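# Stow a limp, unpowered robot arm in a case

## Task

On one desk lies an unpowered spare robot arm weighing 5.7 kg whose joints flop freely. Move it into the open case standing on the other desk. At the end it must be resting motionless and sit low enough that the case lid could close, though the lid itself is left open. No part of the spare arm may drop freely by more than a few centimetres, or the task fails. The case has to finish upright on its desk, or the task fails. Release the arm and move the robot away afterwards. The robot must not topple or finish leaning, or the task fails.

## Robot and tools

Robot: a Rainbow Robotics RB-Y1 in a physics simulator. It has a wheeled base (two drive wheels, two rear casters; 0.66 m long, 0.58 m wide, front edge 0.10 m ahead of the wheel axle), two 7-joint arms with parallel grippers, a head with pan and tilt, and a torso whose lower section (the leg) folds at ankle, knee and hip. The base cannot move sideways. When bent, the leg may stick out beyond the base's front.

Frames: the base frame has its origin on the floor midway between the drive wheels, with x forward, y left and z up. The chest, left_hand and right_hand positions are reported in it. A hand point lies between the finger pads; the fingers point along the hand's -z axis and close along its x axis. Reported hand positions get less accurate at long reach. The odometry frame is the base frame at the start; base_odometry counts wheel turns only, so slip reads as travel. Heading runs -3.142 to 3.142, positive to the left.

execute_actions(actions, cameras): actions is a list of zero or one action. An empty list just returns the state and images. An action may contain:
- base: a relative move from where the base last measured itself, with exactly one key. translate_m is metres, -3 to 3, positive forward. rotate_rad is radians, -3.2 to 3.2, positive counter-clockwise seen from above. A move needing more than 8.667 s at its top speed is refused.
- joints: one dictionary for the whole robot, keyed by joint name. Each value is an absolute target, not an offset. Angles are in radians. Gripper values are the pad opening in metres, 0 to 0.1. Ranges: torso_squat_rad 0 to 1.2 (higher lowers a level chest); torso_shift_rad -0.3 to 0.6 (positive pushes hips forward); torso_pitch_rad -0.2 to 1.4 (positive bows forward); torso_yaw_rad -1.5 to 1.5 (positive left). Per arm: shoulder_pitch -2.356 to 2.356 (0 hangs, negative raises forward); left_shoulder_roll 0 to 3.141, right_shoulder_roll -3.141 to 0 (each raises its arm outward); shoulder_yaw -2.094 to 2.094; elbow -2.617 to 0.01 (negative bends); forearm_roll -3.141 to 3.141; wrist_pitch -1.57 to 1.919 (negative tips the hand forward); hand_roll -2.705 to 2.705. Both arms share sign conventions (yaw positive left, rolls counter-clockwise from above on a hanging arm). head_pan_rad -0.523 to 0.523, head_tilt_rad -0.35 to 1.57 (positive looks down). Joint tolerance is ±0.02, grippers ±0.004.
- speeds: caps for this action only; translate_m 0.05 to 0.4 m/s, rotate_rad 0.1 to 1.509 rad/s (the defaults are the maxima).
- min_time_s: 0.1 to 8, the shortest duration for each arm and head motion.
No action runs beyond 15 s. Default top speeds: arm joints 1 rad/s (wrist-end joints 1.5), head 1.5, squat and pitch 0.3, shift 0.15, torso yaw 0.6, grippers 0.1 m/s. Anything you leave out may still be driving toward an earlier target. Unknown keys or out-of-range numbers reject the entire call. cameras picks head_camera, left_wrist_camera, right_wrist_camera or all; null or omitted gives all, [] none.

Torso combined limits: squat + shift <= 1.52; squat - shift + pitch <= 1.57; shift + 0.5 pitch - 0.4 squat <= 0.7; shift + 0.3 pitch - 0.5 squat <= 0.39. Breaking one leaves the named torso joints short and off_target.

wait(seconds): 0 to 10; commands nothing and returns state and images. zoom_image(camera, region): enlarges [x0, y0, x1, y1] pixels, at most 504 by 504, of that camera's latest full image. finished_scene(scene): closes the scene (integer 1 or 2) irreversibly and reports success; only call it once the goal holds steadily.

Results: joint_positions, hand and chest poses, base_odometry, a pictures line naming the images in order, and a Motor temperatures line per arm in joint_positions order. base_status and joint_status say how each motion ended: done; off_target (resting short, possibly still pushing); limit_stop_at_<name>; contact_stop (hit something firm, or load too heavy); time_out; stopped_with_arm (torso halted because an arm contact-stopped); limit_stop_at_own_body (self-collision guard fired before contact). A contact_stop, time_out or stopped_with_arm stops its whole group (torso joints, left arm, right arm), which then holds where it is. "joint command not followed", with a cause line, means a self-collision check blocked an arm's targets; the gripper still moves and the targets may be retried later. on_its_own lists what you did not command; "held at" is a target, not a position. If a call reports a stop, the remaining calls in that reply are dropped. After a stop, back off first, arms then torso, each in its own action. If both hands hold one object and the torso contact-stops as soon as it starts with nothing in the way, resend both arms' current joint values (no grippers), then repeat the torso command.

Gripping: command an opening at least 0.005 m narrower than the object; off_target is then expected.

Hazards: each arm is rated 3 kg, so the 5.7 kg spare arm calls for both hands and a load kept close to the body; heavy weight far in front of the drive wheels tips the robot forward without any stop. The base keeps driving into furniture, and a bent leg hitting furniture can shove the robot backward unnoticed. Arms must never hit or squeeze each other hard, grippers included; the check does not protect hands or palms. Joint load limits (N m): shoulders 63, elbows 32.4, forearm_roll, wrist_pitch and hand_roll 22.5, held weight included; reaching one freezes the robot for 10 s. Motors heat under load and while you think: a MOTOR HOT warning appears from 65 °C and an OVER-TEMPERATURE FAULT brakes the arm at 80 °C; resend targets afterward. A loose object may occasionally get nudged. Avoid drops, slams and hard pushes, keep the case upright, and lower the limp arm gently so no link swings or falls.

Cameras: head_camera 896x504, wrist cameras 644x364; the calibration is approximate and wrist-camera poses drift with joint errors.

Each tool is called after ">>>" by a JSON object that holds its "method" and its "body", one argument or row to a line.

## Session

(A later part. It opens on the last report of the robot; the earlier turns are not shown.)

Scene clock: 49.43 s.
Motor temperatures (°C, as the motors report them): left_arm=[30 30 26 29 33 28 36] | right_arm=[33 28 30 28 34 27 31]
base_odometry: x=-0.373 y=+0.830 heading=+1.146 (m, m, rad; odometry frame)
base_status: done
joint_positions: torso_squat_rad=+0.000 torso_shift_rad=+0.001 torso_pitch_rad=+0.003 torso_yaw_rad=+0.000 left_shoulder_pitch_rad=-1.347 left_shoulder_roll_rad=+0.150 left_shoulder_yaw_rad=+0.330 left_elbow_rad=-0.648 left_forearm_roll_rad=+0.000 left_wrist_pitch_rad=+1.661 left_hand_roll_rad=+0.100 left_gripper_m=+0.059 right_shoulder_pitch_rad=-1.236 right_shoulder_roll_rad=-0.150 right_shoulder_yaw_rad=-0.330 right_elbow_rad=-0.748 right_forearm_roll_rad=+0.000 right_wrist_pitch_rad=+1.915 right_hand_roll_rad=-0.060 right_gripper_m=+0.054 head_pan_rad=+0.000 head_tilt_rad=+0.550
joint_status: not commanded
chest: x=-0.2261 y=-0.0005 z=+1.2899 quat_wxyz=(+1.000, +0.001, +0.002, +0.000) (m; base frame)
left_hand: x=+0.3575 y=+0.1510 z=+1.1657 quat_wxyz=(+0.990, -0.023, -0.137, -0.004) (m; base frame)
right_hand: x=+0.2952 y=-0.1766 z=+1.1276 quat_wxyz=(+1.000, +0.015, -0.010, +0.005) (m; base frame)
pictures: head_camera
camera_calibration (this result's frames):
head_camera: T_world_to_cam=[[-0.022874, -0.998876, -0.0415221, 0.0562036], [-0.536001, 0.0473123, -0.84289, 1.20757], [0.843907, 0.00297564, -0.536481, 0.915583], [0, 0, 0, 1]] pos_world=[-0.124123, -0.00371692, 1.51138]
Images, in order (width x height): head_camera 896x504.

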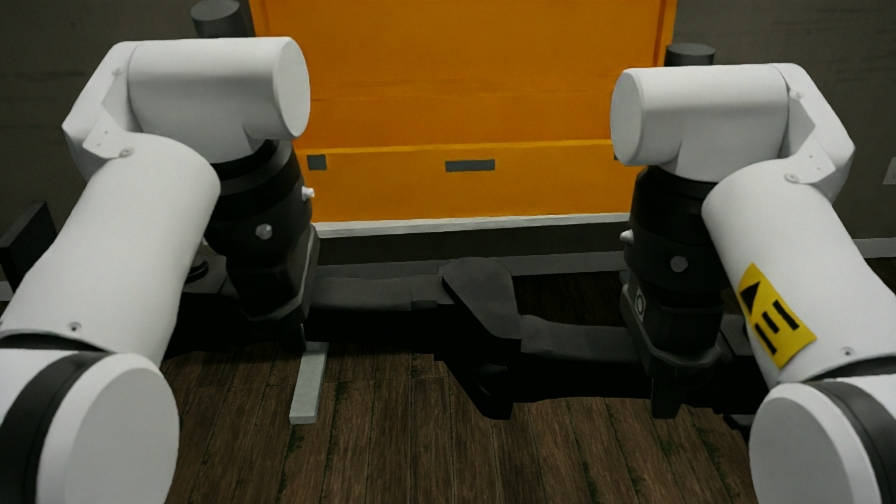

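>>> {"method": "execute_actions", "body": {
  "actions": [
    {"base":{"translate_m":1.2},"speeds":{"translate_m":0.3},"joints":{"torso_pitch_rad":-0.07,"head_tilt_rad":1.0}}
  ],
  "cameras": ["head_camera"]
}}

Scene clock: 55.83 s.
Motor temperatures (°C, as the motors report them): left_arm=[31 30 26 29 33 28 36] | right_arm=[33 28 30 29 34 27 31]
base_odometry: x=+0.123 y=+1.923 heading=+1.145 (m, m, rad; odometry frame)
base_status: done
joint_positions: torso_squat_rad=+0.000 torso_shift_rad=+0.001 torso_pitch_rad=-0.068 torso_yaw_rad=+0.000 left_shoulder_pitch_rad=-1.347 left_shoulder_roll_rad=+0.150 left_shoulder_yaw_rad=+0.330 left_elbow_rad=-0.648 left_forearm_roll_rad=+0.000 left_wrist_pitch_rad=+1.661 left_hand_roll_rad=+0.100 left_gripper_m=+0.059 right_shoulder_pitch_rad=-1.236 right_shoulder_roll_rad=-0.150 right_shoulder_yaw_rad=-0.330 right_elbow_rad=-0.748 right_forearm_roll_rad=+0.000 right_wrist_pitch_rad=+1.915 right_hand_roll_rad=-0.060 right_gripper_m=+0.054 head_pan_rad=+0.000 head_tilt_rad=+1.000
joint_status: all done
chest: x=-0.2482 y=-0.0005 z=+1.2892 quat_wxyz=(+0.999, +0.001, -0.034, +0.000) (m; base frame)
left_hand: x=+0.3428 y=+0.1510 z=+1.2070 quat_wxyz=(+0.985, -0.023, -0.173, -0.005) (m; base frame)
right_hand: x=+0.2833 y=-0.1766 z=+1.1644 quat_wxyz=(+0.999, +0.015, -0.045, +0.006) (m; base frame)
pictures: head_camera
camera_calibration (this result's frames):
head_camera: T_world_to_cam=[[-0.0360943, -0.998896, -0.0300518, 0.0351096], [-0.809521, 0.0468576, -0.585218, 0.738767], [0.58598, 0.00320456, -0.810319, 1.29279], [0, 0, 0, 1]] pos_world=[-0.158231, -0.00368884, 1.48096]
Images, in order (width x height): head_camera 896x504.

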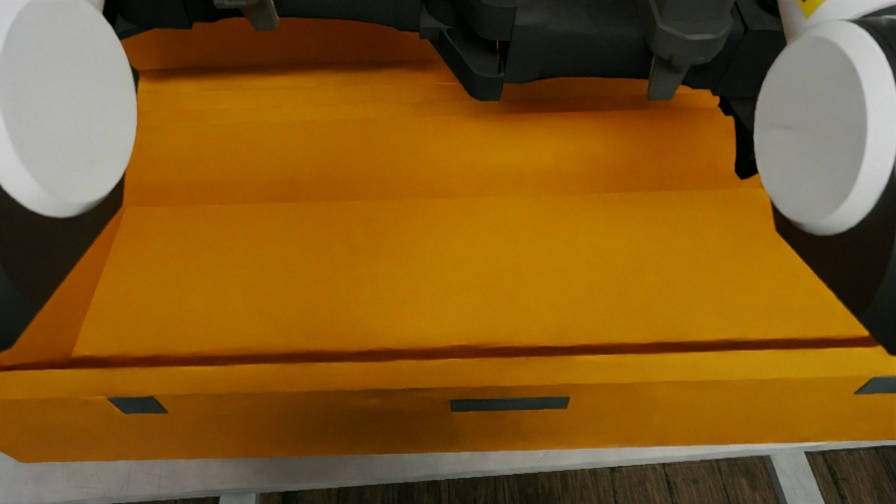

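>>> {"method": "execute_actions", "body": {
  "actions": [
    {"joints":{"torso_pitch_rad":0.04,"head_tilt_rad":0.75}}
  ],
  "cameras": []
}}

>>> {"method": "execute_actions", "body": {
  "actions": [
    {"joints":{"torso_squat_rad":0.6}}
  ],
  "cameras": ["head_camera"]
}}

>>> {"method": "execute_actions", "body": {
  "actions": [
    {"joints":{"torso_squat_rad":0.64,"torso_yaw_rad":-0.07}}
  ],
  "cameras": ["head_camera"]
}}

Scene clock: 57.07 s.
Motor temperatures (°C, as the motors report them): left_arm=[31 30 26 30 33 28 36] | right_arm=[33 28 30 29 34 27 31]
base_odometry: x=+0.123 y=+1.923 heading=+1.145 (m, m, rad; odometry frame)
base_status: not commanded
joint_positions: torso_squat_rad=+0.000 torso_shift_rad=+0.001 torso_pitch_rad=+0.042 torso_yaw_rad=+0.000 left_shoulder_pitch_rad=-1.347 left_shoulder_roll_rad=+0.150 left_shoulder_yaw_rad=+0.330 left_elbow_rad=-0.648 left_forearm_roll_rad=+0.000 left_wrist_pitch_rad=+1.661 left_hand_roll_rad=+0.100 left_gripper_m=+0.059 right_shoulder_pitch_rad=-1.236 right_shoulder_roll_rad=-0.150 right_shoulder_yaw_rad=-0.330 right_elbow_rad=-0.748 right_forearm_roll_rad=+0.000 right_wrist_pitch_rad=+1.915 right_hand_roll_rad=-0.060 right_gripper_m=+0.054 head_pan_rad=+0.000 head_tilt_rad=+0.750
joint_status: all done
chest: x=-0.2142 y=-0.0005 z=+1.2897 quat_wxyz=(+1.000, +0.001, +0.021, +0.000) (m; base frame)
left_hand: x=+0.3642 y=+0.1510 z=+1.1430 quat_wxyz=(+0.993, -0.023, -0.118, -0.004) (m; base frame)
right_hand: x=+0.3004 y=-0.1766 z=+1.1073 quat_wxyz=(+1.000, +0.015, +0.010, +0.005) (m; base frame)
pictures: none
No camera images: the call's "cameras" was empty. Leave "cameras" out to get every camera's image.

Scene clock: 59.87 s.
Motor temperatures (°C, as the motors report them): left_arm=[31 30 26 30 33 28 36] | right_arm=[34 28 30 29 34 27 31]
base_odometry: x=+0.123 y=+1.923 heading=+1.145 (m, m, rad; odometry frame)
base_status: not commanded
joint_positions: torso_squat_rad=+0.600 torso_shift_rad=+0.001 torso_pitch_rad=+0.042 torso_yaw_rad=+0.000 left_shoulder_pitch_rad=-1.347 left_shoulder_roll_rad=+0.150 left_shoulder_yaw_rad=+0.330 left_elbow_rad=-0.648 left_forearm_roll_rad=+0.000 left_wrist_pitch_rad=+1.661 left_hand_roll_rad=+0.100 left_gripper_m=+0.059 right_shoulder_pitch_rad=-1.236 right_shoulder_roll_rad=-0.150 right_shoulder_yaw_rad=-0.330 right_elbow_rad=-0.748 right_forearm_roll_rad=+0.000 right_wrist_pitch_rad=+1.915 right_hand_roll_rad=-0.060 right_gripper_m=+0.054 head_pan_rad=+0.000 head_tilt_rad=+0.750
joint_status: all done
chest: x=-0.2145 y=-0.0005 z=+1.1675 quat_wxyz=(+1.000, +0.001, +0.021, +0.000) (m; base frame)
left_hand: x=+0.3639 y=+0.1511 z=+1.0210 quat_wxyz=(+0.993, -0.023, -0.118, -0.004) (m; base frame)
right_hand: x=+0.3002 y=-0.1766 z=+0.9852 quat_wxyz=(+1.000, +0.015, +0.009, +0.005) (m; base frame)
pictures: head_camera
camera_calibration (this result's frames):
head_camera: T_world_to_cam=[[-0.0317844, -0.998885, -0.0349168, 0.0408709], [-0.719795, 0.0471137, -0.692586, 0.874593], [0.693459, 0.0031195, -0.720489, 1.0568], [0, 0, 0, 1]] pos_world=[-0.102023, -0.00367673, 1.36857]
Images, in order (width x height): head_camera 896x504.

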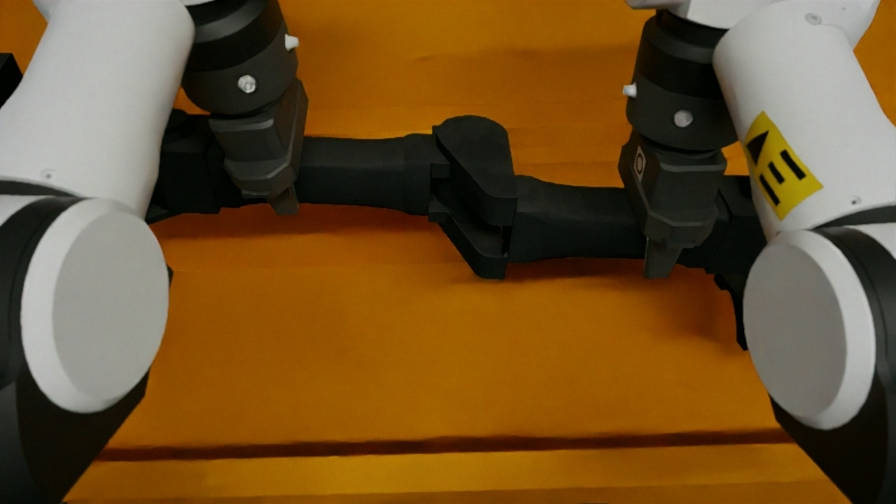

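Scene clock: 60.70 s.
Motor temperatures (°C, as the motors report them): left_arm=[31 30 26 30 33 28 36] | right_arm=[34 28 30 29 34 27 31]
base_odometry: x=+0.123 y=+1.923 heading=+1.145 (m, m, rad; odometry frame)
base_status: not commanded
joint_positions: torso_squat_rad=+0.640 torso_shift_rad=+0.001 torso_pitch_rad=+0.042 torso_yaw_rad=-0.070 left_shoulder_pitch_rad=-1.347 left_shoulder_roll_rad=+0.150 left_shoulder_yaw_rad=+0.330 left_elbow_rad=-0.648 left_forearm_roll_rad=+0.000 left_wrist_pitch_rad=+1.660 left_hand_roll_rad=+0.100 left_gripper_m=+0.059 right_shoulder_pitch_rad=-1.236 right_shoulder_roll_rad=-0.150 right_shoulder_yaw_rad=-0.330 right_elbow_rad=-0.748 right_forearm_roll_rad=+0.000 right_wrist_pitch_rad=+1.915 right_hand_roll_rad=-0.060 right_gripper_m=+0.054 head_pan_rad=+0.000 head_tilt_rad=+0.750
joint_status: all done
chest: x=-0.2145 y=-0.0006 z=+1.1512 quat_wxyz=(+0.999, +0.000, +0.021, -0.035) (m; base frame)
left_hand: x=+0.3731 y=+0.1094 z=+1.0043 quat_wxyz=(+0.992, -0.029, -0.118, -0.038) (m; base frame)
right_hand: x=+0.2865 y=-0.2130 z=+0.9695 quat_wxyz=(+0.999, +0.014, +0.009, -0.030) (m; base frame)
pictures: head_camera
camera_calibration (this result's frames):
head_camera: T_world_to_cam=[[-0.101922, -0.994271, -0.0321885, 0.0220117], [-0.714776, 0.0956991, -0.692775, 0.864614], [0.691887, -0.0476017, -0.720435, 1.04469], [0, 0, 0, 1]] pos_world=[-0.102562, -0.011128, 1.35233]
Images, in order (width x height): head_camera 896x504.

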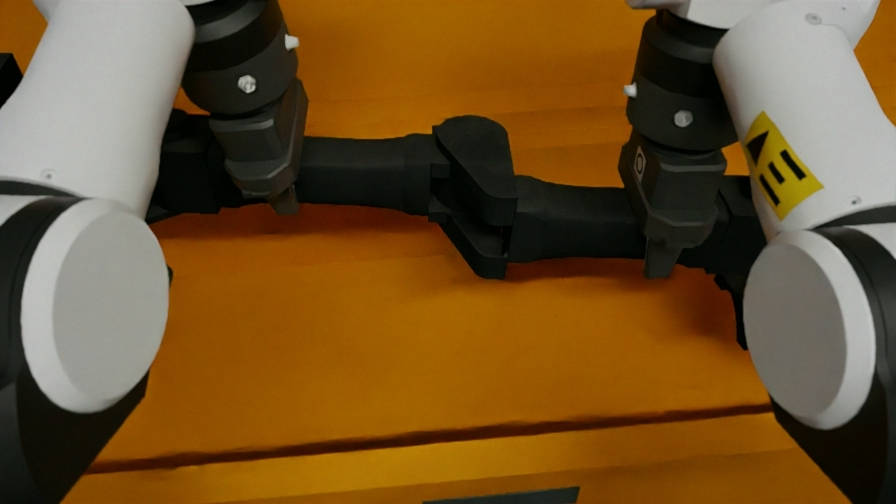

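>>> {"method": "execute_actions", "body": {
  "actions": [
    {"joints":{"torso_squat_rad":0.67}}
  ],
  "cameras": []
}}

Scene clock: 61.50 s.
Motor temperatures (°C, as the motors report them): left_arm=[31 30 26 30 33 28 36] | right_arm=[34 28 30 29 34 27 31]
base_odometry: x=+0.123 y=+1.923 heading=+1.145 (m, m, rad; odometry frame)
base_status: not commanded
joint_positions: torso_squat_rad=+0.670 torso_shift_rad=+0.001 torso_pitch_rad=+0.042 torso_yaw_rad=-0.070 left_shoulder_pitch_rad=-1.347 left_shoulder_roll_rad=+0.150 left_shoulder_yaw_rad=+0.330 left_elbow_rad=-0.648 left_forearm_roll_rad=+0.000 left_wrist_pitch_rad=+1.660 left_hand_roll_rad=+0.100 left_gripper_m=+0.059 right_shoulder_pitch_rad=-1.236 right_shoulder_roll_rad=-0.150 right_shoulder_yaw_rad=-0.330 right_elbow_rad=-0.748 right_forearm_roll_rad=+0.000 right_wrist_pitch_rad=+1.915 right_hand_roll_rad=-0.060 right_gripper_m=+0.054 head_pan_rad=+0.000 head_tilt_rad=+0.750
joint_status: all done
chest: x=-0.2145 y=-0.0006 z=+1.1384 quat_wxyz=(+0.999, +0.000, +0.021, -0.035) (m; base frame)
left_hand: x=+0.3731 y=+0.1095 z=+0.9916 quat_wxyz=(+0.992, -0.029, -0.118, -0.038) (m; base frame)
right_hand: x=+0.2865 y=-0.2130 z=+0.9567 quat_wxyz=(+0.999, +0.014, +0.009, -0.030) (m; base frame)
pictures: none
No camera images: the call's "cameras" was empty. Leave "cameras" out to get every camera's image.

>>> {"method": "execute_actions", "body": {
  "actions": [
    {"joints":{"torso_squat_rad":0.695}}
  ],
  "cameras": []
}}

Scene clock: 62.23 s.
Motor temperatures (°C, as the motors report them): left_arm=[31 30 26 30 33 28 36] | right_arm=[34 28 30 29 34 27 31]
base_odometry: x=+0.123 y=+1.923 heading=+1.145 (m, m, rad; odometry frame)
base_status: not commanded
joint_positions: torso_squat_rad=+0.695 torso_shift_rad=+0.001 torso_pitch_rad=+0.042 torso_yaw_rad=-0.070 left_shoulder_pitch_rad=-1.347 left_shoulder_roll_rad=+0.150 left_shoulder_yaw_rad=+0.330 left_elbow_rad=-0.648 left_forearm_roll_rad=+0.000 left_wrist_pitch_rad=+1.660 left_hand_roll_rad=+0.100 left_gripper_m=+0.059 right_shoulder_pitch_rad=-1.236 right_shoulder_roll_rad=-0.150 right_shoulder_yaw_rad=-0.330 right_elbow_rad=-0.748 right_forearm_roll_rad=+0.000 right_wrist_pitch_rad=+1.915 right_hand_roll_rad=-0.060 right_gripper_m=+0.054 head_pan_rad=+0.000 head_tilt_rad=+0.750
joint_status: all done
chest: x=-0.2145 y=-0.0006 z=+1.1274 quat_wxyz=(+0.999, +0.000, +0.021, -0.035) (m; base frame)
left_hand: x=+0.3731 y=+0.1095 z=+0.9805 quat_wxyz=(+0.992, -0.029, -0.118, -0.038) (m; base frame)
right_hand: x=+0.2865 y=-0.2130 z=+0.9457 quat_wxyz=(+0.999, +0.014, +0.009, -0.030) (m; base frame)
pictures: none
No camera images: the call's "cameras" was empty. Leave "cameras" out to get every camera's image.

>>> {"method": "execute_actions", "body": {
  "actions": [
    {"joints":{"torso_squat_rad":0.72}}
  ],
  "cameras": ["head_camera"]
}}

Scene clock: 62.97 s.
Motor temperatures (°C, as the motors report them): left_arm=[31 30 26 30 33 28 36] | right_arm=[34 28 30 29 34 27 31]
base_odometry: x=+0.123 y=+1.923 heading=+1.145 (m, m, rad; odometry frame)
base_status: not commanded
joint_positions: torso_squat_rad=+0.720 torso_shift_rad=+0.000 torso_pitch_rad=+0.040 torso_yaw_rad=-0.070 left_shoulder_pitch_rad=-1.346 left_shoulder_roll_rad=+0.151 left_shoulder_yaw_rad=+0.330 left_elbow_rad=-0.648 left_forearm_roll_rad=-0.001 left_wrist_pitch_rad=+1.660 left_hand_roll_rad=+0.100 left_gripper_m=+0.058 right_shoulder_pitch_rad=-1.242 right_shoulder_roll_rad=-0.151 right_shoulder_yaw_rad=-0.330 right_elbow_rad=-0.751 right_forearm_roll_rad=+0.000 right_wrist_pitch_rad=+1.915 right_hand_roll_rad=-0.060 right_gripper_m=+0.053 head_pan_rad=+0.000 head_tilt_rad=+0.750
joint_status: all done
chest: x=-0.2154 y=+0.0000 z=+1.1159 quat_wxyz=(+0.999, -0.001, +0.020, -0.035) (m; base frame)
left_hand: x=+0.3725 y=+0.1111 z=+0.9697 quat_wxyz=(+0.992, -0.029, -0.118, -0.037) (m; base frame)
right_hand: x=+0.2879 y=-0.2118 z=+0.9391 quat_wxyz=(+0.999, +0.013, +0.004, -0.029) (m; base frame)
pictures: head_camera
camera_calibration (this result's frames):
head_camera: T_world_to_cam=[[-0.101609, -0.994333, -0.0312746, 0.0204278], [-0.713609, 0.0947541, -0.694106, 0.841241], [0.693136, -0.0482097, -0.719193, 1.01884], [0, 0, 0, 1]] pos_world=[-0.1038, -0.0102812, 1.31729]
Images, in order (width x height): head_camera 896x504.

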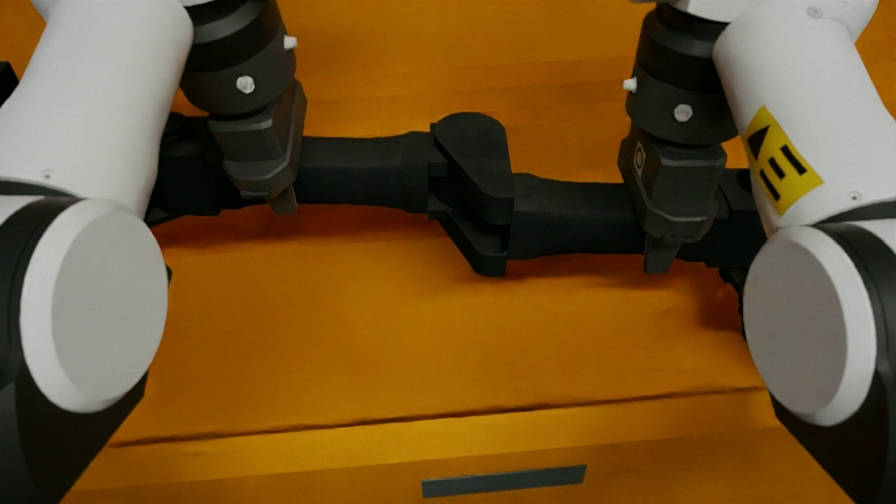

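>>> {"method": "execute_actions", "body": {
  "actions": [
    {"joints":{"torso_squat_rad":0.725,"torso_yaw_rad":0.0}}
  ],
  "cameras": []
}}

>>> {"method": "execute_actions", "body": {
  "actions": [
    {"joints":{"torso_squat_rad":0.76,"torso_yaw_rad":0.08,"head_pan_rad":-0.3}}
  ],
  "cameras": ["head_camera"]
}}

Scene clock: 63.87 s.
Motor temperatures (°C, as the motors report them): left_arm=[31 30 26 30 33 28 36] | right_arm=[33 28 30 29 34 27 31]
base_odometry: x=+0.123 y=+1.923 heading=+1.145 (m, m, rad; odometry frame)
base_status: not commanded
joint_positions: torso_squat_rad=+0.725 torso_shift_rad=+0.001 torso_pitch_rad=+0.040 torso_yaw_rad=+0.000 left_shoulder_pitch_rad=-1.345 left_shoulder_roll_rad=+0.150 left_shoulder_yaw_rad=+0.330 left_elbow_rad=-0.648 left_forearm_roll_rad=-0.001 left_wrist_pitch_rad=+1.660 left_hand_roll_rad=+0.100 left_gripper_m=+0.058 right_shoulder_pitch_rad=-1.243 right_shoulder_roll_rad=-0.152 right_shoulder_yaw_rad=-0.330 right_elbow_rad=-0.752 right_forearm_roll_rad=+0.001 right_wrist_pitch_rad=+1.915 right_hand_roll_rad=-0.060 right_gripper_m=+0.053 head_pan_rad=+0.000 head_tilt_rad=+0.750
joint_status: all done
chest: x=-0.2152 y=+0.0000 z=+1.1137 quat_wxyz=(+1.000, +0.000, +0.020, +0.000) (m; base frame)
left_hand: x=+0.3630 y=+0.1520 z=+0.9668 quat_wxyz=(+0.993, -0.024, -0.118, -0.003) (m; base frame)
right_hand: x=+0.3020 y=-0.1764 z=+0.9367 quat_wxyz=(+1.000, +0.014, +0.004, +0.005) (m; base frame)
pictures: none
No camera images: the call's "cameras" was empty. Leave "cameras" out to get every camera's image.

Scene clock: 64.80 s.
Motor temperatures (°C, as the motors report them): left_arm=[31 30 26 30 33 28 36] | right_arm=[33 28 30 29 34 27 31]
base_odometry: x=+0.123 y=+1.923 heading=+1.145 (m, m, rad; odometry frame)
base_status: not commanded
joint_positions: torso_squat_rad=+0.760 torso_shift_rad=+0.001 torso_pitch_rad=+0.041 torso_yaw_rad=+0.080 left_shoulder_pitch_rad=-1.345 left_shoulder_roll_rad=+0.150 left_shoulder_yaw_rad=+0.330 left_elbow_rad=-0.647 left_forearm_roll_rad=-0.001 left_wrist_pitch_rad=+1.661 left_hand_roll_rad=+0.100 left_gripper_m=+0.057 right_shoulder_pitch_rad=-1.240 right_shoulder_roll_rad=-0.151 right_shoulder_yaw_rad=-0.330 right_elbow_rad=-0.750 right_forearm_roll_rad=+0.000 right_wrist_pitch_rad=+1.914 right_hand_roll_rad=-0.060 right_gripper_m=+0.053 head_pan_rad=-0.300 head_tilt_rad=+0.750
joint_status: all done
chest: x=-0.2148 y=-0.0003 z=+1.0971 quat_wxyz=(+0.999, +0.001, +0.021, +0.040) (m; base frame)
left_hand: x=+0.3491 y=+0.1977 z=+0.9501 quat_wxyz=(+0.992, -0.017, -0.118, +0.036) (m; base frame)
right_hand: x=+0.3138 y=-0.1342 z=+0.9171 quat_wxyz=(+0.999, +0.016, +0.007, +0.045) (m; base frame)
pictures: head_camera
camera_calibration (this result's frames):
head_camera: T_world_to_cam=[[-0.249048, -0.968155, -0.0255181, -0.0118599], [-0.692639, 0.196467, -0.694011, 0.832064], [0.676924, -0.155168, -0.719512, 1.00238], [0, 0, 0, 1]] pos_world=[-0.105167, -0.0194189, 1.29838]
Images, in order (width x height): head_camera 896x504.

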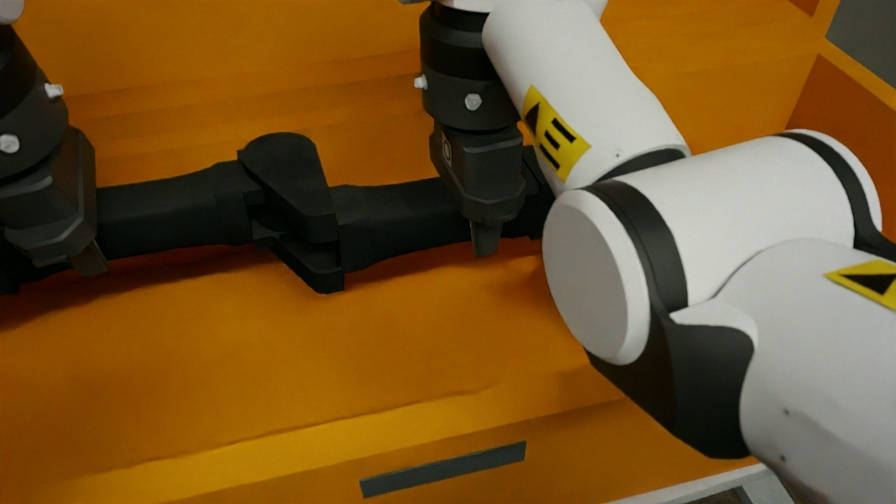

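>>> {"method": "execute_actions", "body": {
  "actions": [
    {"joints":{"torso_squat_rad":0.83,"head_pan_rad":0.4,"head_tilt_rad":0.65}}
  ],
  "cameras": ["head_camera"]
}}

>>> {"method": "execute_actions", "body": {
  "actions": [
    {"joints":{"torso_squat_rad":0.91,"head_pan_rad":-0.4}}
  ],
  "cameras": []
}}

>>> {"method": "execute_actions", "body": {
  "actions": [
    {"joints":{"torso_squat_rad":0.955}}
  ],
  "cameras": ["head_camera"]
}}

Scene clock: 66.07 s.
Motor temperatures (°C, as the motors report them): left_arm=[31 30 26 30 33 28 36] | right_arm=[33 28 30 29 34 27 31]
base_odometry: x=+0.123 y=+1.923 heading=+1.145 (m, m, rad; odometry frame)
base_status: not commanded
joint_positions: torso_squat_rad=+0.830 torso_shift_rad=+0.001 torso_pitch_rad=+0.041 torso_yaw_rad=+0.080 left_shoulder_pitch_rad=-1.345 left_shoulder_roll_rad=+0.150 left_shoulder_yaw_rad=+0.330 left_elbow_rad=-0.647 left_forearm_roll_rad=+0.000 left_wrist_pitch_rad=+1.661 left_hand_roll_rad=+0.100 left_gripper_m=+0.058 right_shoulder_pitch_rad=-1.238 right_shoulder_roll_rad=-0.151 right_shoulder_yaw_rad=-0.330 right_elbow_rad=-0.750 right_forearm_roll_rad=+0.000 right_wrist_pitch_rad=+1.914 right_hand_roll_rad=-0.060 right_gripper_m=+0.053 head_pan_rad=+0.400 head_tilt_rad=+0.650
joint_status: all done
chest: x=-0.2147 y=-0.0003 z=+1.0621 quat_wxyz=(+0.999, +0.001, +0.021, +0.040) (m; base frame)
left_hand: x=+0.3493 y=+0.1975 z=+0.9152 quat_wxyz=(+0.992, -0.017, -0.118, +0.036) (m; base frame)
right_hand: x=+0.3134 y=-0.1343 z=+0.8812 quat_wxyz=(+0.999, +0.016, +0.008, +0.045) (m; base frame)
pictures: head_camera
camera_calibration (this result's frames):
head_camera: T_world_to_cam=[[0.435367, -0.898461, -0.0567778, 0.152826], [-0.598907, -0.24197, -0.763388, 0.913268], [0.672136, 0.366359, -0.64344, 0.879603], [0, 0, 0, 1]] pos_world=[-0.110785, 0.0360412, 1.27183]
Images, in order (width x height): head_camera 896x504.

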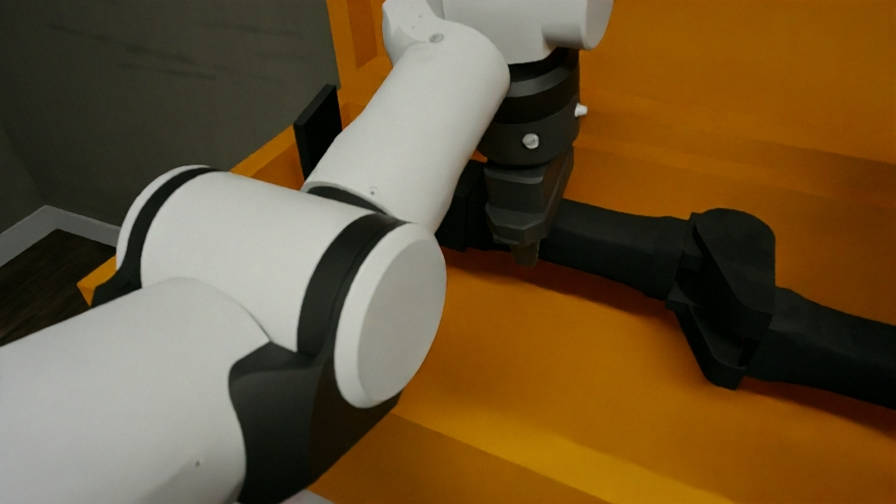

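Scene clock: 67.27 s.
Motor temperatures (°C, as the motors report them): left_arm=[31 30 26 30 33 28 36] | right_arm=[33 28 30 29 34 27 31]
base_odometry: x=+0.123 y=+1.923 heading=+1.145 (m, m, rad; odometry frame)
base_status: not commanded
joint_positions: torso_squat_rad=+0.910 torso_shift_rad=+0.001 torso_pitch_rad=+0.041 torso_yaw_rad=+0.080 left_shoulder_pitch_rad=-1.345 left_shoulder_roll_rad=+0.150 left_shoulder_yaw_rad=+0.330 left_elbow_rad=-0.647 left_forearm_roll_rad=-0.001 left_wrist_pitch_rad=+1.661 left_hand_roll_rad=+0.100 left_gripper_m=+0.057 right_shoulder_pitch_rad=-1.239 right_shoulder_roll_rad=-0.151 right_shoulder_yaw_rad=-0.330 right_elbow_rad=-0.750 right_forearm_roll_rad=+0.000 right_wrist_pitch_rad=+1.914 right_hand_roll_rad=-0.060 right_gripper_m=+0.054 head_pan_rad=-0.400 head_tilt_rad=+0.650
joint_status: all done
chest: x=-0.2148 y=-0.0003 z=+1.0193 quat_wxyz=(+0.999, +0.001, +0.021, +0.040) (m; base frame)
left_hand: x=+0.3492 y=+0.1975 z=+0.8726 quat_wxyz=(+0.992, -0.017, -0.118, +0.036) (m; base frame)
right_hand: x=+0.3134 y=-0.1342 z=+0.8389 quat_wxyz=(+0.999, +0.016, +0.007, +0.045) (m; base frame)
pictures: none
No camera images: the call's "cameras" was empty. Leave "cameras" out to get every camera's image.

Scene clock: 68.10 s.
Motor temperatures (°C, as the motors report them): left_arm=[31 30 26 30 33 28 36] | right_arm=[33 28 30 29 34 27 31]
base_odometry: x=+0.123 y=+1.923 heading=+1.145 (m, m, rad; odometry frame)
base_status: not commanded
joint_positions: torso_squat_rad=+0.955 torso_shift_rad=+0.001 torso_pitch_rad=+0.041 torso_yaw_rad=+0.080 left_shoulder_pitch_rad=-1.345 left_shoulder_roll_rad=+0.150 left_shoulder_yaw_rad=+0.330 left_elbow_rad=-0.647 left_forearm_roll_rad=-0.001 left_wrist_pitch_rad=+1.661 left_hand_roll_rad=+0.100 left_gripper_m=+0.057 right_shoulder_pitch_rad=-1.239 right_shoulder_roll_rad=-0.151 right_shoulder_yaw_rad=-0.330 right_elbow_rad=-0.750 right_forearm_roll_rad=+0.000 right_wrist_pitch_rad=+1.914 right_hand_roll_rad=-0.060 right_gripper_m=+0.054 head_pan_rad=-0.400 head_tilt_rad=+0.650
joint_status: all done
chest: x=-0.2148 y=-0.0003 z=+0.9940 quat_wxyz=(+0.999, +0.001, +0.021, +0.040) (m; base frame)
left_hand: x=+0.3492 y=+0.1975 z=+0.8473 quat_wxyz=(+0.992, -0.017, -0.118, +0.036) (m; base frame)
right_hand: x=+0.3134 y=-0.1342 z=+0.8135 quat_wxyz=(+0.999, +0.016, +0.007, +0.045) (m; base frame)
pictures: head_camera
camera_calibration (this result's frames):
head_camera: T_world_to_cam=[[-0.341083, -0.939711, -0.02462, -0.0326371], [-0.600896, 0.238096, -0.763043, 0.859771], [0.722901, -0.245467, -0.645879, 0.849006], [0, 0, 0, 1]] pos_world=[-0.108247, -0.0269747, 1.20359]
Images, in order (width x height): head_camera 896x504.

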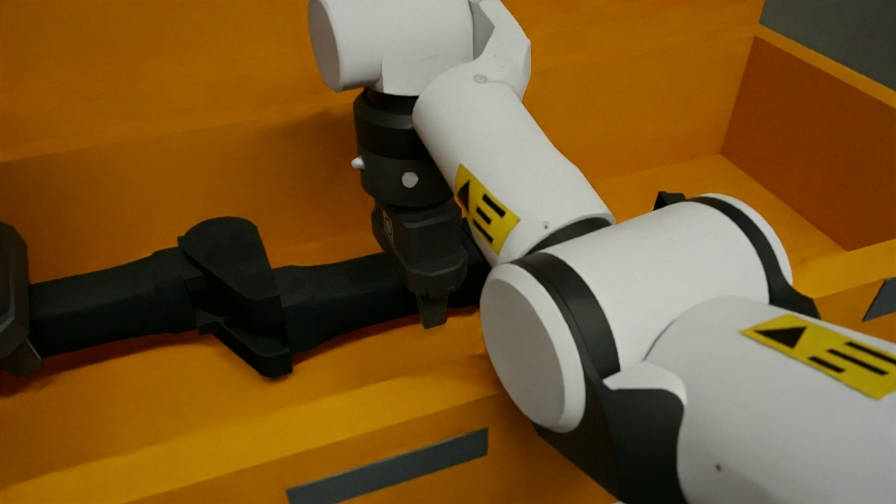

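>>> {"method": "execute_actions", "body": {
  "actions": [
    {"joints":{"torso_pitch_rad":0.07,"head_pan_rad":-0.1}}
  ],
  "cameras": ["head_camera"]
}}

Scene clock: 68.97 s.
Motor temperatures (°C, as the motors report them): left_arm=[31 30 26 30 33 29 36] | right_arm=[33 28 30 29 34 27 31]
base_odometry: x=+0.123 y=+1.923 heading=+1.145 (m, m, rad; odometry frame)
base_status: not commanded
joint_positions: torso_squat_rad=+0.955 torso_shift_rad=+0.001 torso_pitch_rad=+0.070 torso_yaw_rad=+0.080 left_shoulder_pitch_rad=-1.351 left_shoulder_roll_rad=+0.150 left_shoulder_yaw_rad=+0.330 left_elbow_rad=-0.650 left_forearm_roll_rad=+0.000 left_wrist_pitch_rad=+1.661 left_hand_roll_rad=+0.100 left_gripper_m=+0.058 right_shoulder_pitch_rad=-1.237 right_shoulder_roll_rad=-0.150 right_shoulder_yaw_rad=-0.330 right_elbow_rad=-0.748 right_forearm_roll_rad=+0.000 right_wrist_pitch_rad=+1.914 right_hand_roll_rad=-0.060 right_gripper_m=+0.053 head_pan_rad=-0.100 head_tilt_rad=+0.650
joint_status: all done
chest: x=-0.2060 y=-0.0006 z=+0.9935 quat_wxyz=(+0.999, +0.002, +0.035, +0.040) (m; base frame)
left_hand: x=+0.3553 y=+0.1962 z=+0.8347 quat_wxyz=(+0.993, -0.017, -0.108, +0.035) (m; base frame)
right_hand: x=+0.3160 y=-0.1346 z=+0.7963 quat_wxyz=(+0.999, +0.017, +0.023, +0.044) (m; base frame)
pictures: head_camera
camera_calibration (this result's frames):
head_camera: T_world_to_cam=[[-0.0496651, -0.998118, -0.0359815, 0.0350517], [-0.667497, 0.0599694, -0.742194, 0.831521], [0.742955, -0.0128436, -0.669219, 0.868372], [0, 0, 0, 1]] pos_world=[-0.0883829, -0.00372707, 1.19954]
Images, in order (width x height): head_camera 896x504.

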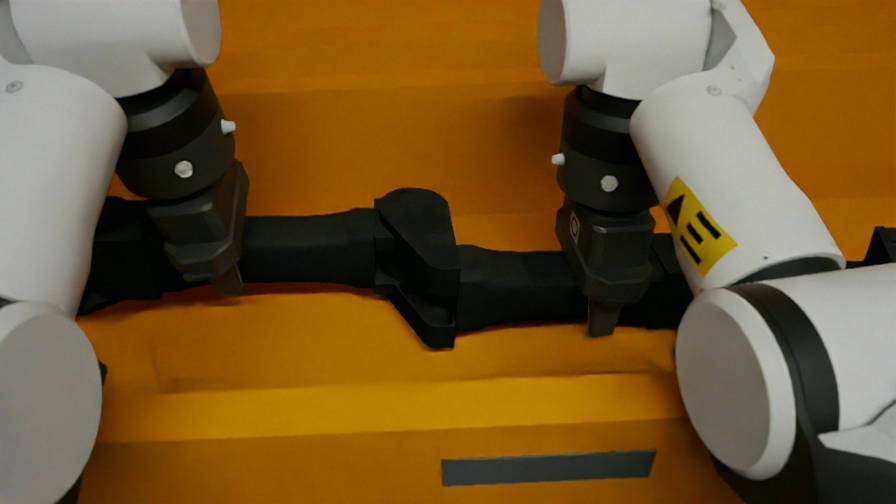

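>>> {"method": "execute_actions", "body": {
  "actions": [
    {"joints":{"torso_pitch_rad":0.088}}
  ],
  "cameras": []
}}

>>> {"method": "execute_actions", "body": {
  "actions": [
    {"joints":{"left_gripper_m":0.1,"right_gripper_m":0.1}}
  ],
  "cameras": []
}}

>>> {"method": "execute_actions", "body": {
  "actions": [
    {"joints":{"torso_squat_rad":0.65,"torso_pitch_rad":0,"head_tilt_rad":0.5}}
  ],
  "cameras": []
}}

>>> {"method": "execute_actions", "body": {
  "actions": [
    {"base":{"translate_m":-0.6},"joints":{"left_shoulder_roll_rad":0.9,"right_shoulder_roll_rad":-0.9,"torso_squat_rad":0.3}}
  ],
  "cameras": ["head_camera"]
}}

Scene clock: 69.73 s.
Motor temperatures (°C, as the motors report them): left_arm=[31 30 26 30 33 29 36] | right_arm=[33 28 30 29 34 27 31]
base_odometry: x=+0.123 y=+1.923 heading=+1.145 (m, m, rad; odometry frame)
base_status: not commanded
joint_positions: torso_squat_rad=+0.955 torso_shift_rad=-0.001 torso_pitch_rad=+0.085 torso_yaw_rad=+0.080 left_shoulder_pitch_rad=-1.355 left_shoulder_roll_rad=+0.151 left_shoulder_yaw_rad=+0.330 left_elbow_rad=-0.652 left_forearm_roll_rad=+0.000 left_wrist_pitch_rad=+1.661 left_hand_roll_rad=+0.100 left_gripper_m=+0.058 right_shoulder_pitch_rad=-1.243 right_shoulder_roll_rad=-0.152 right_shoulder_yaw_rad=-0.330 right_elbow_rad=-0.752 right_forearm_roll_rad=+0.000 right_wrist_pitch_rad=+1.915 right_hand_roll_rad=-0.060 right_gripper_m=+0.053 head_pan_rad=-0.100 head_tilt_rad=+0.650
joint_status: all done
chest: x=-0.2020 y=-0.0006 z=+0.9930 quat_wxyz=(+0.998, +0.002, +0.042, +0.040) (m; base frame)
left_hand: x=+0.3584 y=+0.1962 z=+0.8288 quat_wxyz=(+0.994, -0.016, -0.104, +0.035) (m; base frame)
right_hand: x=+0.3194 y=-0.1343 z=+0.7924 quat_wxyz=(+0.999, +0.017, +0.026, +0.044) (m; base frame)
pictures: none
No camera images: the call's "cameras" was empty. Leave "cameras" out to get every camera's image.

Scene clock: 71.20 s.
Motor temperatures (°C, as the motors report them): left_arm=[31 30 26 30 33 29 36] | right_arm=[33 28 30 29 34 27 31]
base_odometry: x=+0.123 y=+1.923 heading=+1.145 (m, m, rad; odometry frame)
base_status: not commanded
joint_positions: torso_squat_rad=+0.955 torso_shift_rad=+0.000 torso_pitch_rad=+0.086 torso_yaw_rad=+0.080 left_shoulder_pitch_rad=-1.353 left_shoulder_roll_rad=+0.151 left_shoulder_yaw_rad=+0.330 left_elbow_rad=-0.652 left_forearm_roll_rad=+0.000 left_wrist_pitch_rad=+1.660 left_hand_roll_rad=+0.100 left_gripper_m=+0.100 right_shoulder_pitch_rad=-1.244 right_shoulder_roll_rad=-0.152 right_shoulder_yaw_rad=-0.330 right_elbow_rad=-0.752 right_forearm_roll_rad=+0.000 right_wrist_pitch_rad=+1.915 right_hand_roll_rad=-0.060 right_gripper_m=+0.099 head_pan_rad=-0.100 head_tilt_rad=+0.650
joint_status: all done
chest: x=-0.2017 y=-0.0004 z=+0.9930 quat_wxyz=(+0.998, +0.002, +0.043, +0.040) (m; base frame)
left_hand: x=+0.3582 y=+0.1963 z=+0.8272 quat_wxyz=(+0.994, -0.016, -0.103, +0.035) (m; base frame)
right_hand: x=+0.3195 y=-0.1339 z=+0.7922 quat_wxyz=(+0.998, +0.018, +0.026, +0.045) (m; base frame)
pictures: none
No camera images: the call's "cameras" was empty. Leave "cameras" out to get every camera's image.

Scene clock: 73.03 s.
Motor temperatures (°C, as the motors report them): left_arm=[31 30 26 30 33 28 36] | right_arm=[33 28 30 29 34 27 31]
base_odometry: x=+0.123 y=+1.923 heading=+1.145 (m, m, rad; odometry frame)
base_status: not commanded
joint_positions: torso_squat_rad=+0.650 torso_shift_rad=+0.000 torso_pitch_rad=+0.000 torso_yaw_rad=+0.080 left_shoulder_pitch_rad=-1.351 left_shoulder_roll_rad=+0.150 left_shoulder_yaw_rad=+0.330 left_elbow_rad=-0.650 left_forearm_roll_rad=+0.000 left_wrist_pitch_rad=+1.660 left_hand_roll_rad=+0.100 left_gripper_m=+0.100 right_shoulder_pitch_rad=-1.240 right_shoulder_roll_rad=-0.150 right_shoulder_yaw_rad=-0.330 right_elbow_rad=-0.750 right_forearm_roll_rad=+0.000 right_wrist_pitch_rad=+1.915 right_hand_roll_rad=-0.060 right_gripper_m=+0.099 head_pan_rad=-0.100 head_tilt_rad=+0.500
joint_status: all done
chest: x=-0.2278 y=-0.0005 z=+1.1472 quat_wxyz=(+0.999, +0.001, +0.000, +0.040) (m; base frame)
left_hand: x=+0.3434 y=+0.1966 z=+1.0279 quat_wxyz=(+0.989, -0.018, -0.143, +0.035) (m; base frame)
right_hand: x=+0.3075 y=-0.1339 z=+0.9894 quat_wxyz=(+0.999, +0.016, -0.014, +0.046) (m; base frame)
pictures: none
No camera images: the call's "cameras" was empty. Leave "cameras" out to get every camera's image.

Scene clock: 75.97 s.
Motor temperatures (°C, as the motors report them): left_arm=[31 30 26 30 33 28 36] | right_arm=[33 28 30 28 34 27 31]
base_odometry: x=-0.125 y=+1.377 heading=+1.144 (m, m, rad; odometry frame)
base_status: done
joint_positions: torso_squat_rad=+0.300 torso_shift_rad=+0.000 torso_pitch_rad=+0.000 torso_yaw_rad=+0.080 left_shoulder_pitch_rad=-1.351 left_shoulder_roll_rad=+0.900 left_shoulder_yaw_rad=+0.330 left_elbow_rad=-0.650 left_forearm_roll_rad=+0.000 left_wrist_pitch_rad=+1.660 left_hand_roll_rad=+0.100 left_gripper_m=+0.100 right_shoulder_pitch_rad=-1.240 right_shoulder_roll_rad=-0.900 right_shoulder_yaw_rad=-0.330 right_elbow_rad=-0.750 right_forearm_roll_rad=+0.000 right_wrist_pitch_rad=+1.915 right_hand_roll_rad=-0.060 right_gripper_m=+0.099 head_pan_rad=-0.100 head_tilt_rad=+0.500
joint_status: all done
chest: x=-0.2278 y=-0.0005 z=+1.2587 quat_wxyz=(+0.999, +0.001, +0.000, +0.040) (m; base frame)
left_hand: x=+0.2402 y=+0.6064 z=+1.3082 quat_wxyz=(+0.894, +0.116, -0.257, +0.350) (m; base frame)
right_hand: x=+0.2749 y=-0.5215 z=+1.2632 quat_wxyz=(+0.944, -0.104, -0.140, -0.279) (m; base frame)
pictures: head_camera
camera_calibration (this result's frames):
head_camera: T_world_to_cam=[[-0.0410761, -0.998246, -0.0426235, 0.0545299], [-0.488964, 0.0572855, -0.870421, 1.22971], [0.871336, -0.0149121, -0.49046, 0.839463], [0, 0, 0, 1]] pos_world=[-0.12793, -0.0034922, 1.48441]
Images, in order (width x height): head_camera 896x504.

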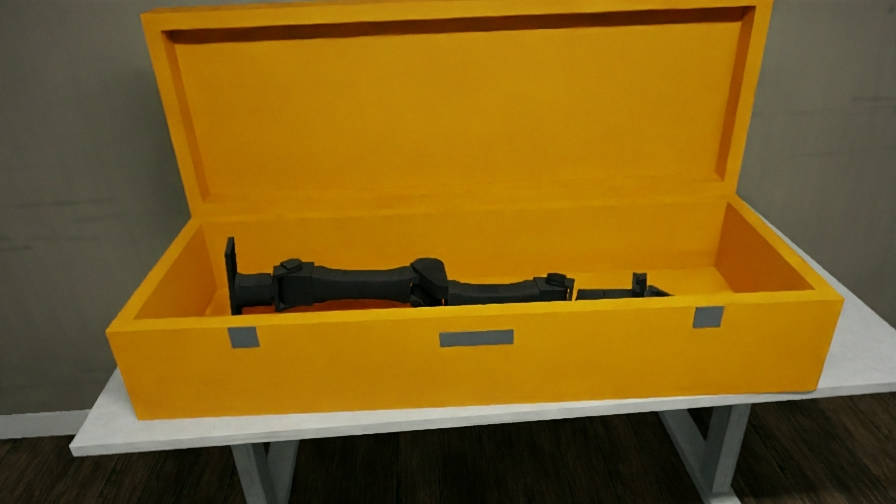

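>>> {"method": "finished_scene", "body": {
  "scene": 2
}}

The scene is finished: the task was done.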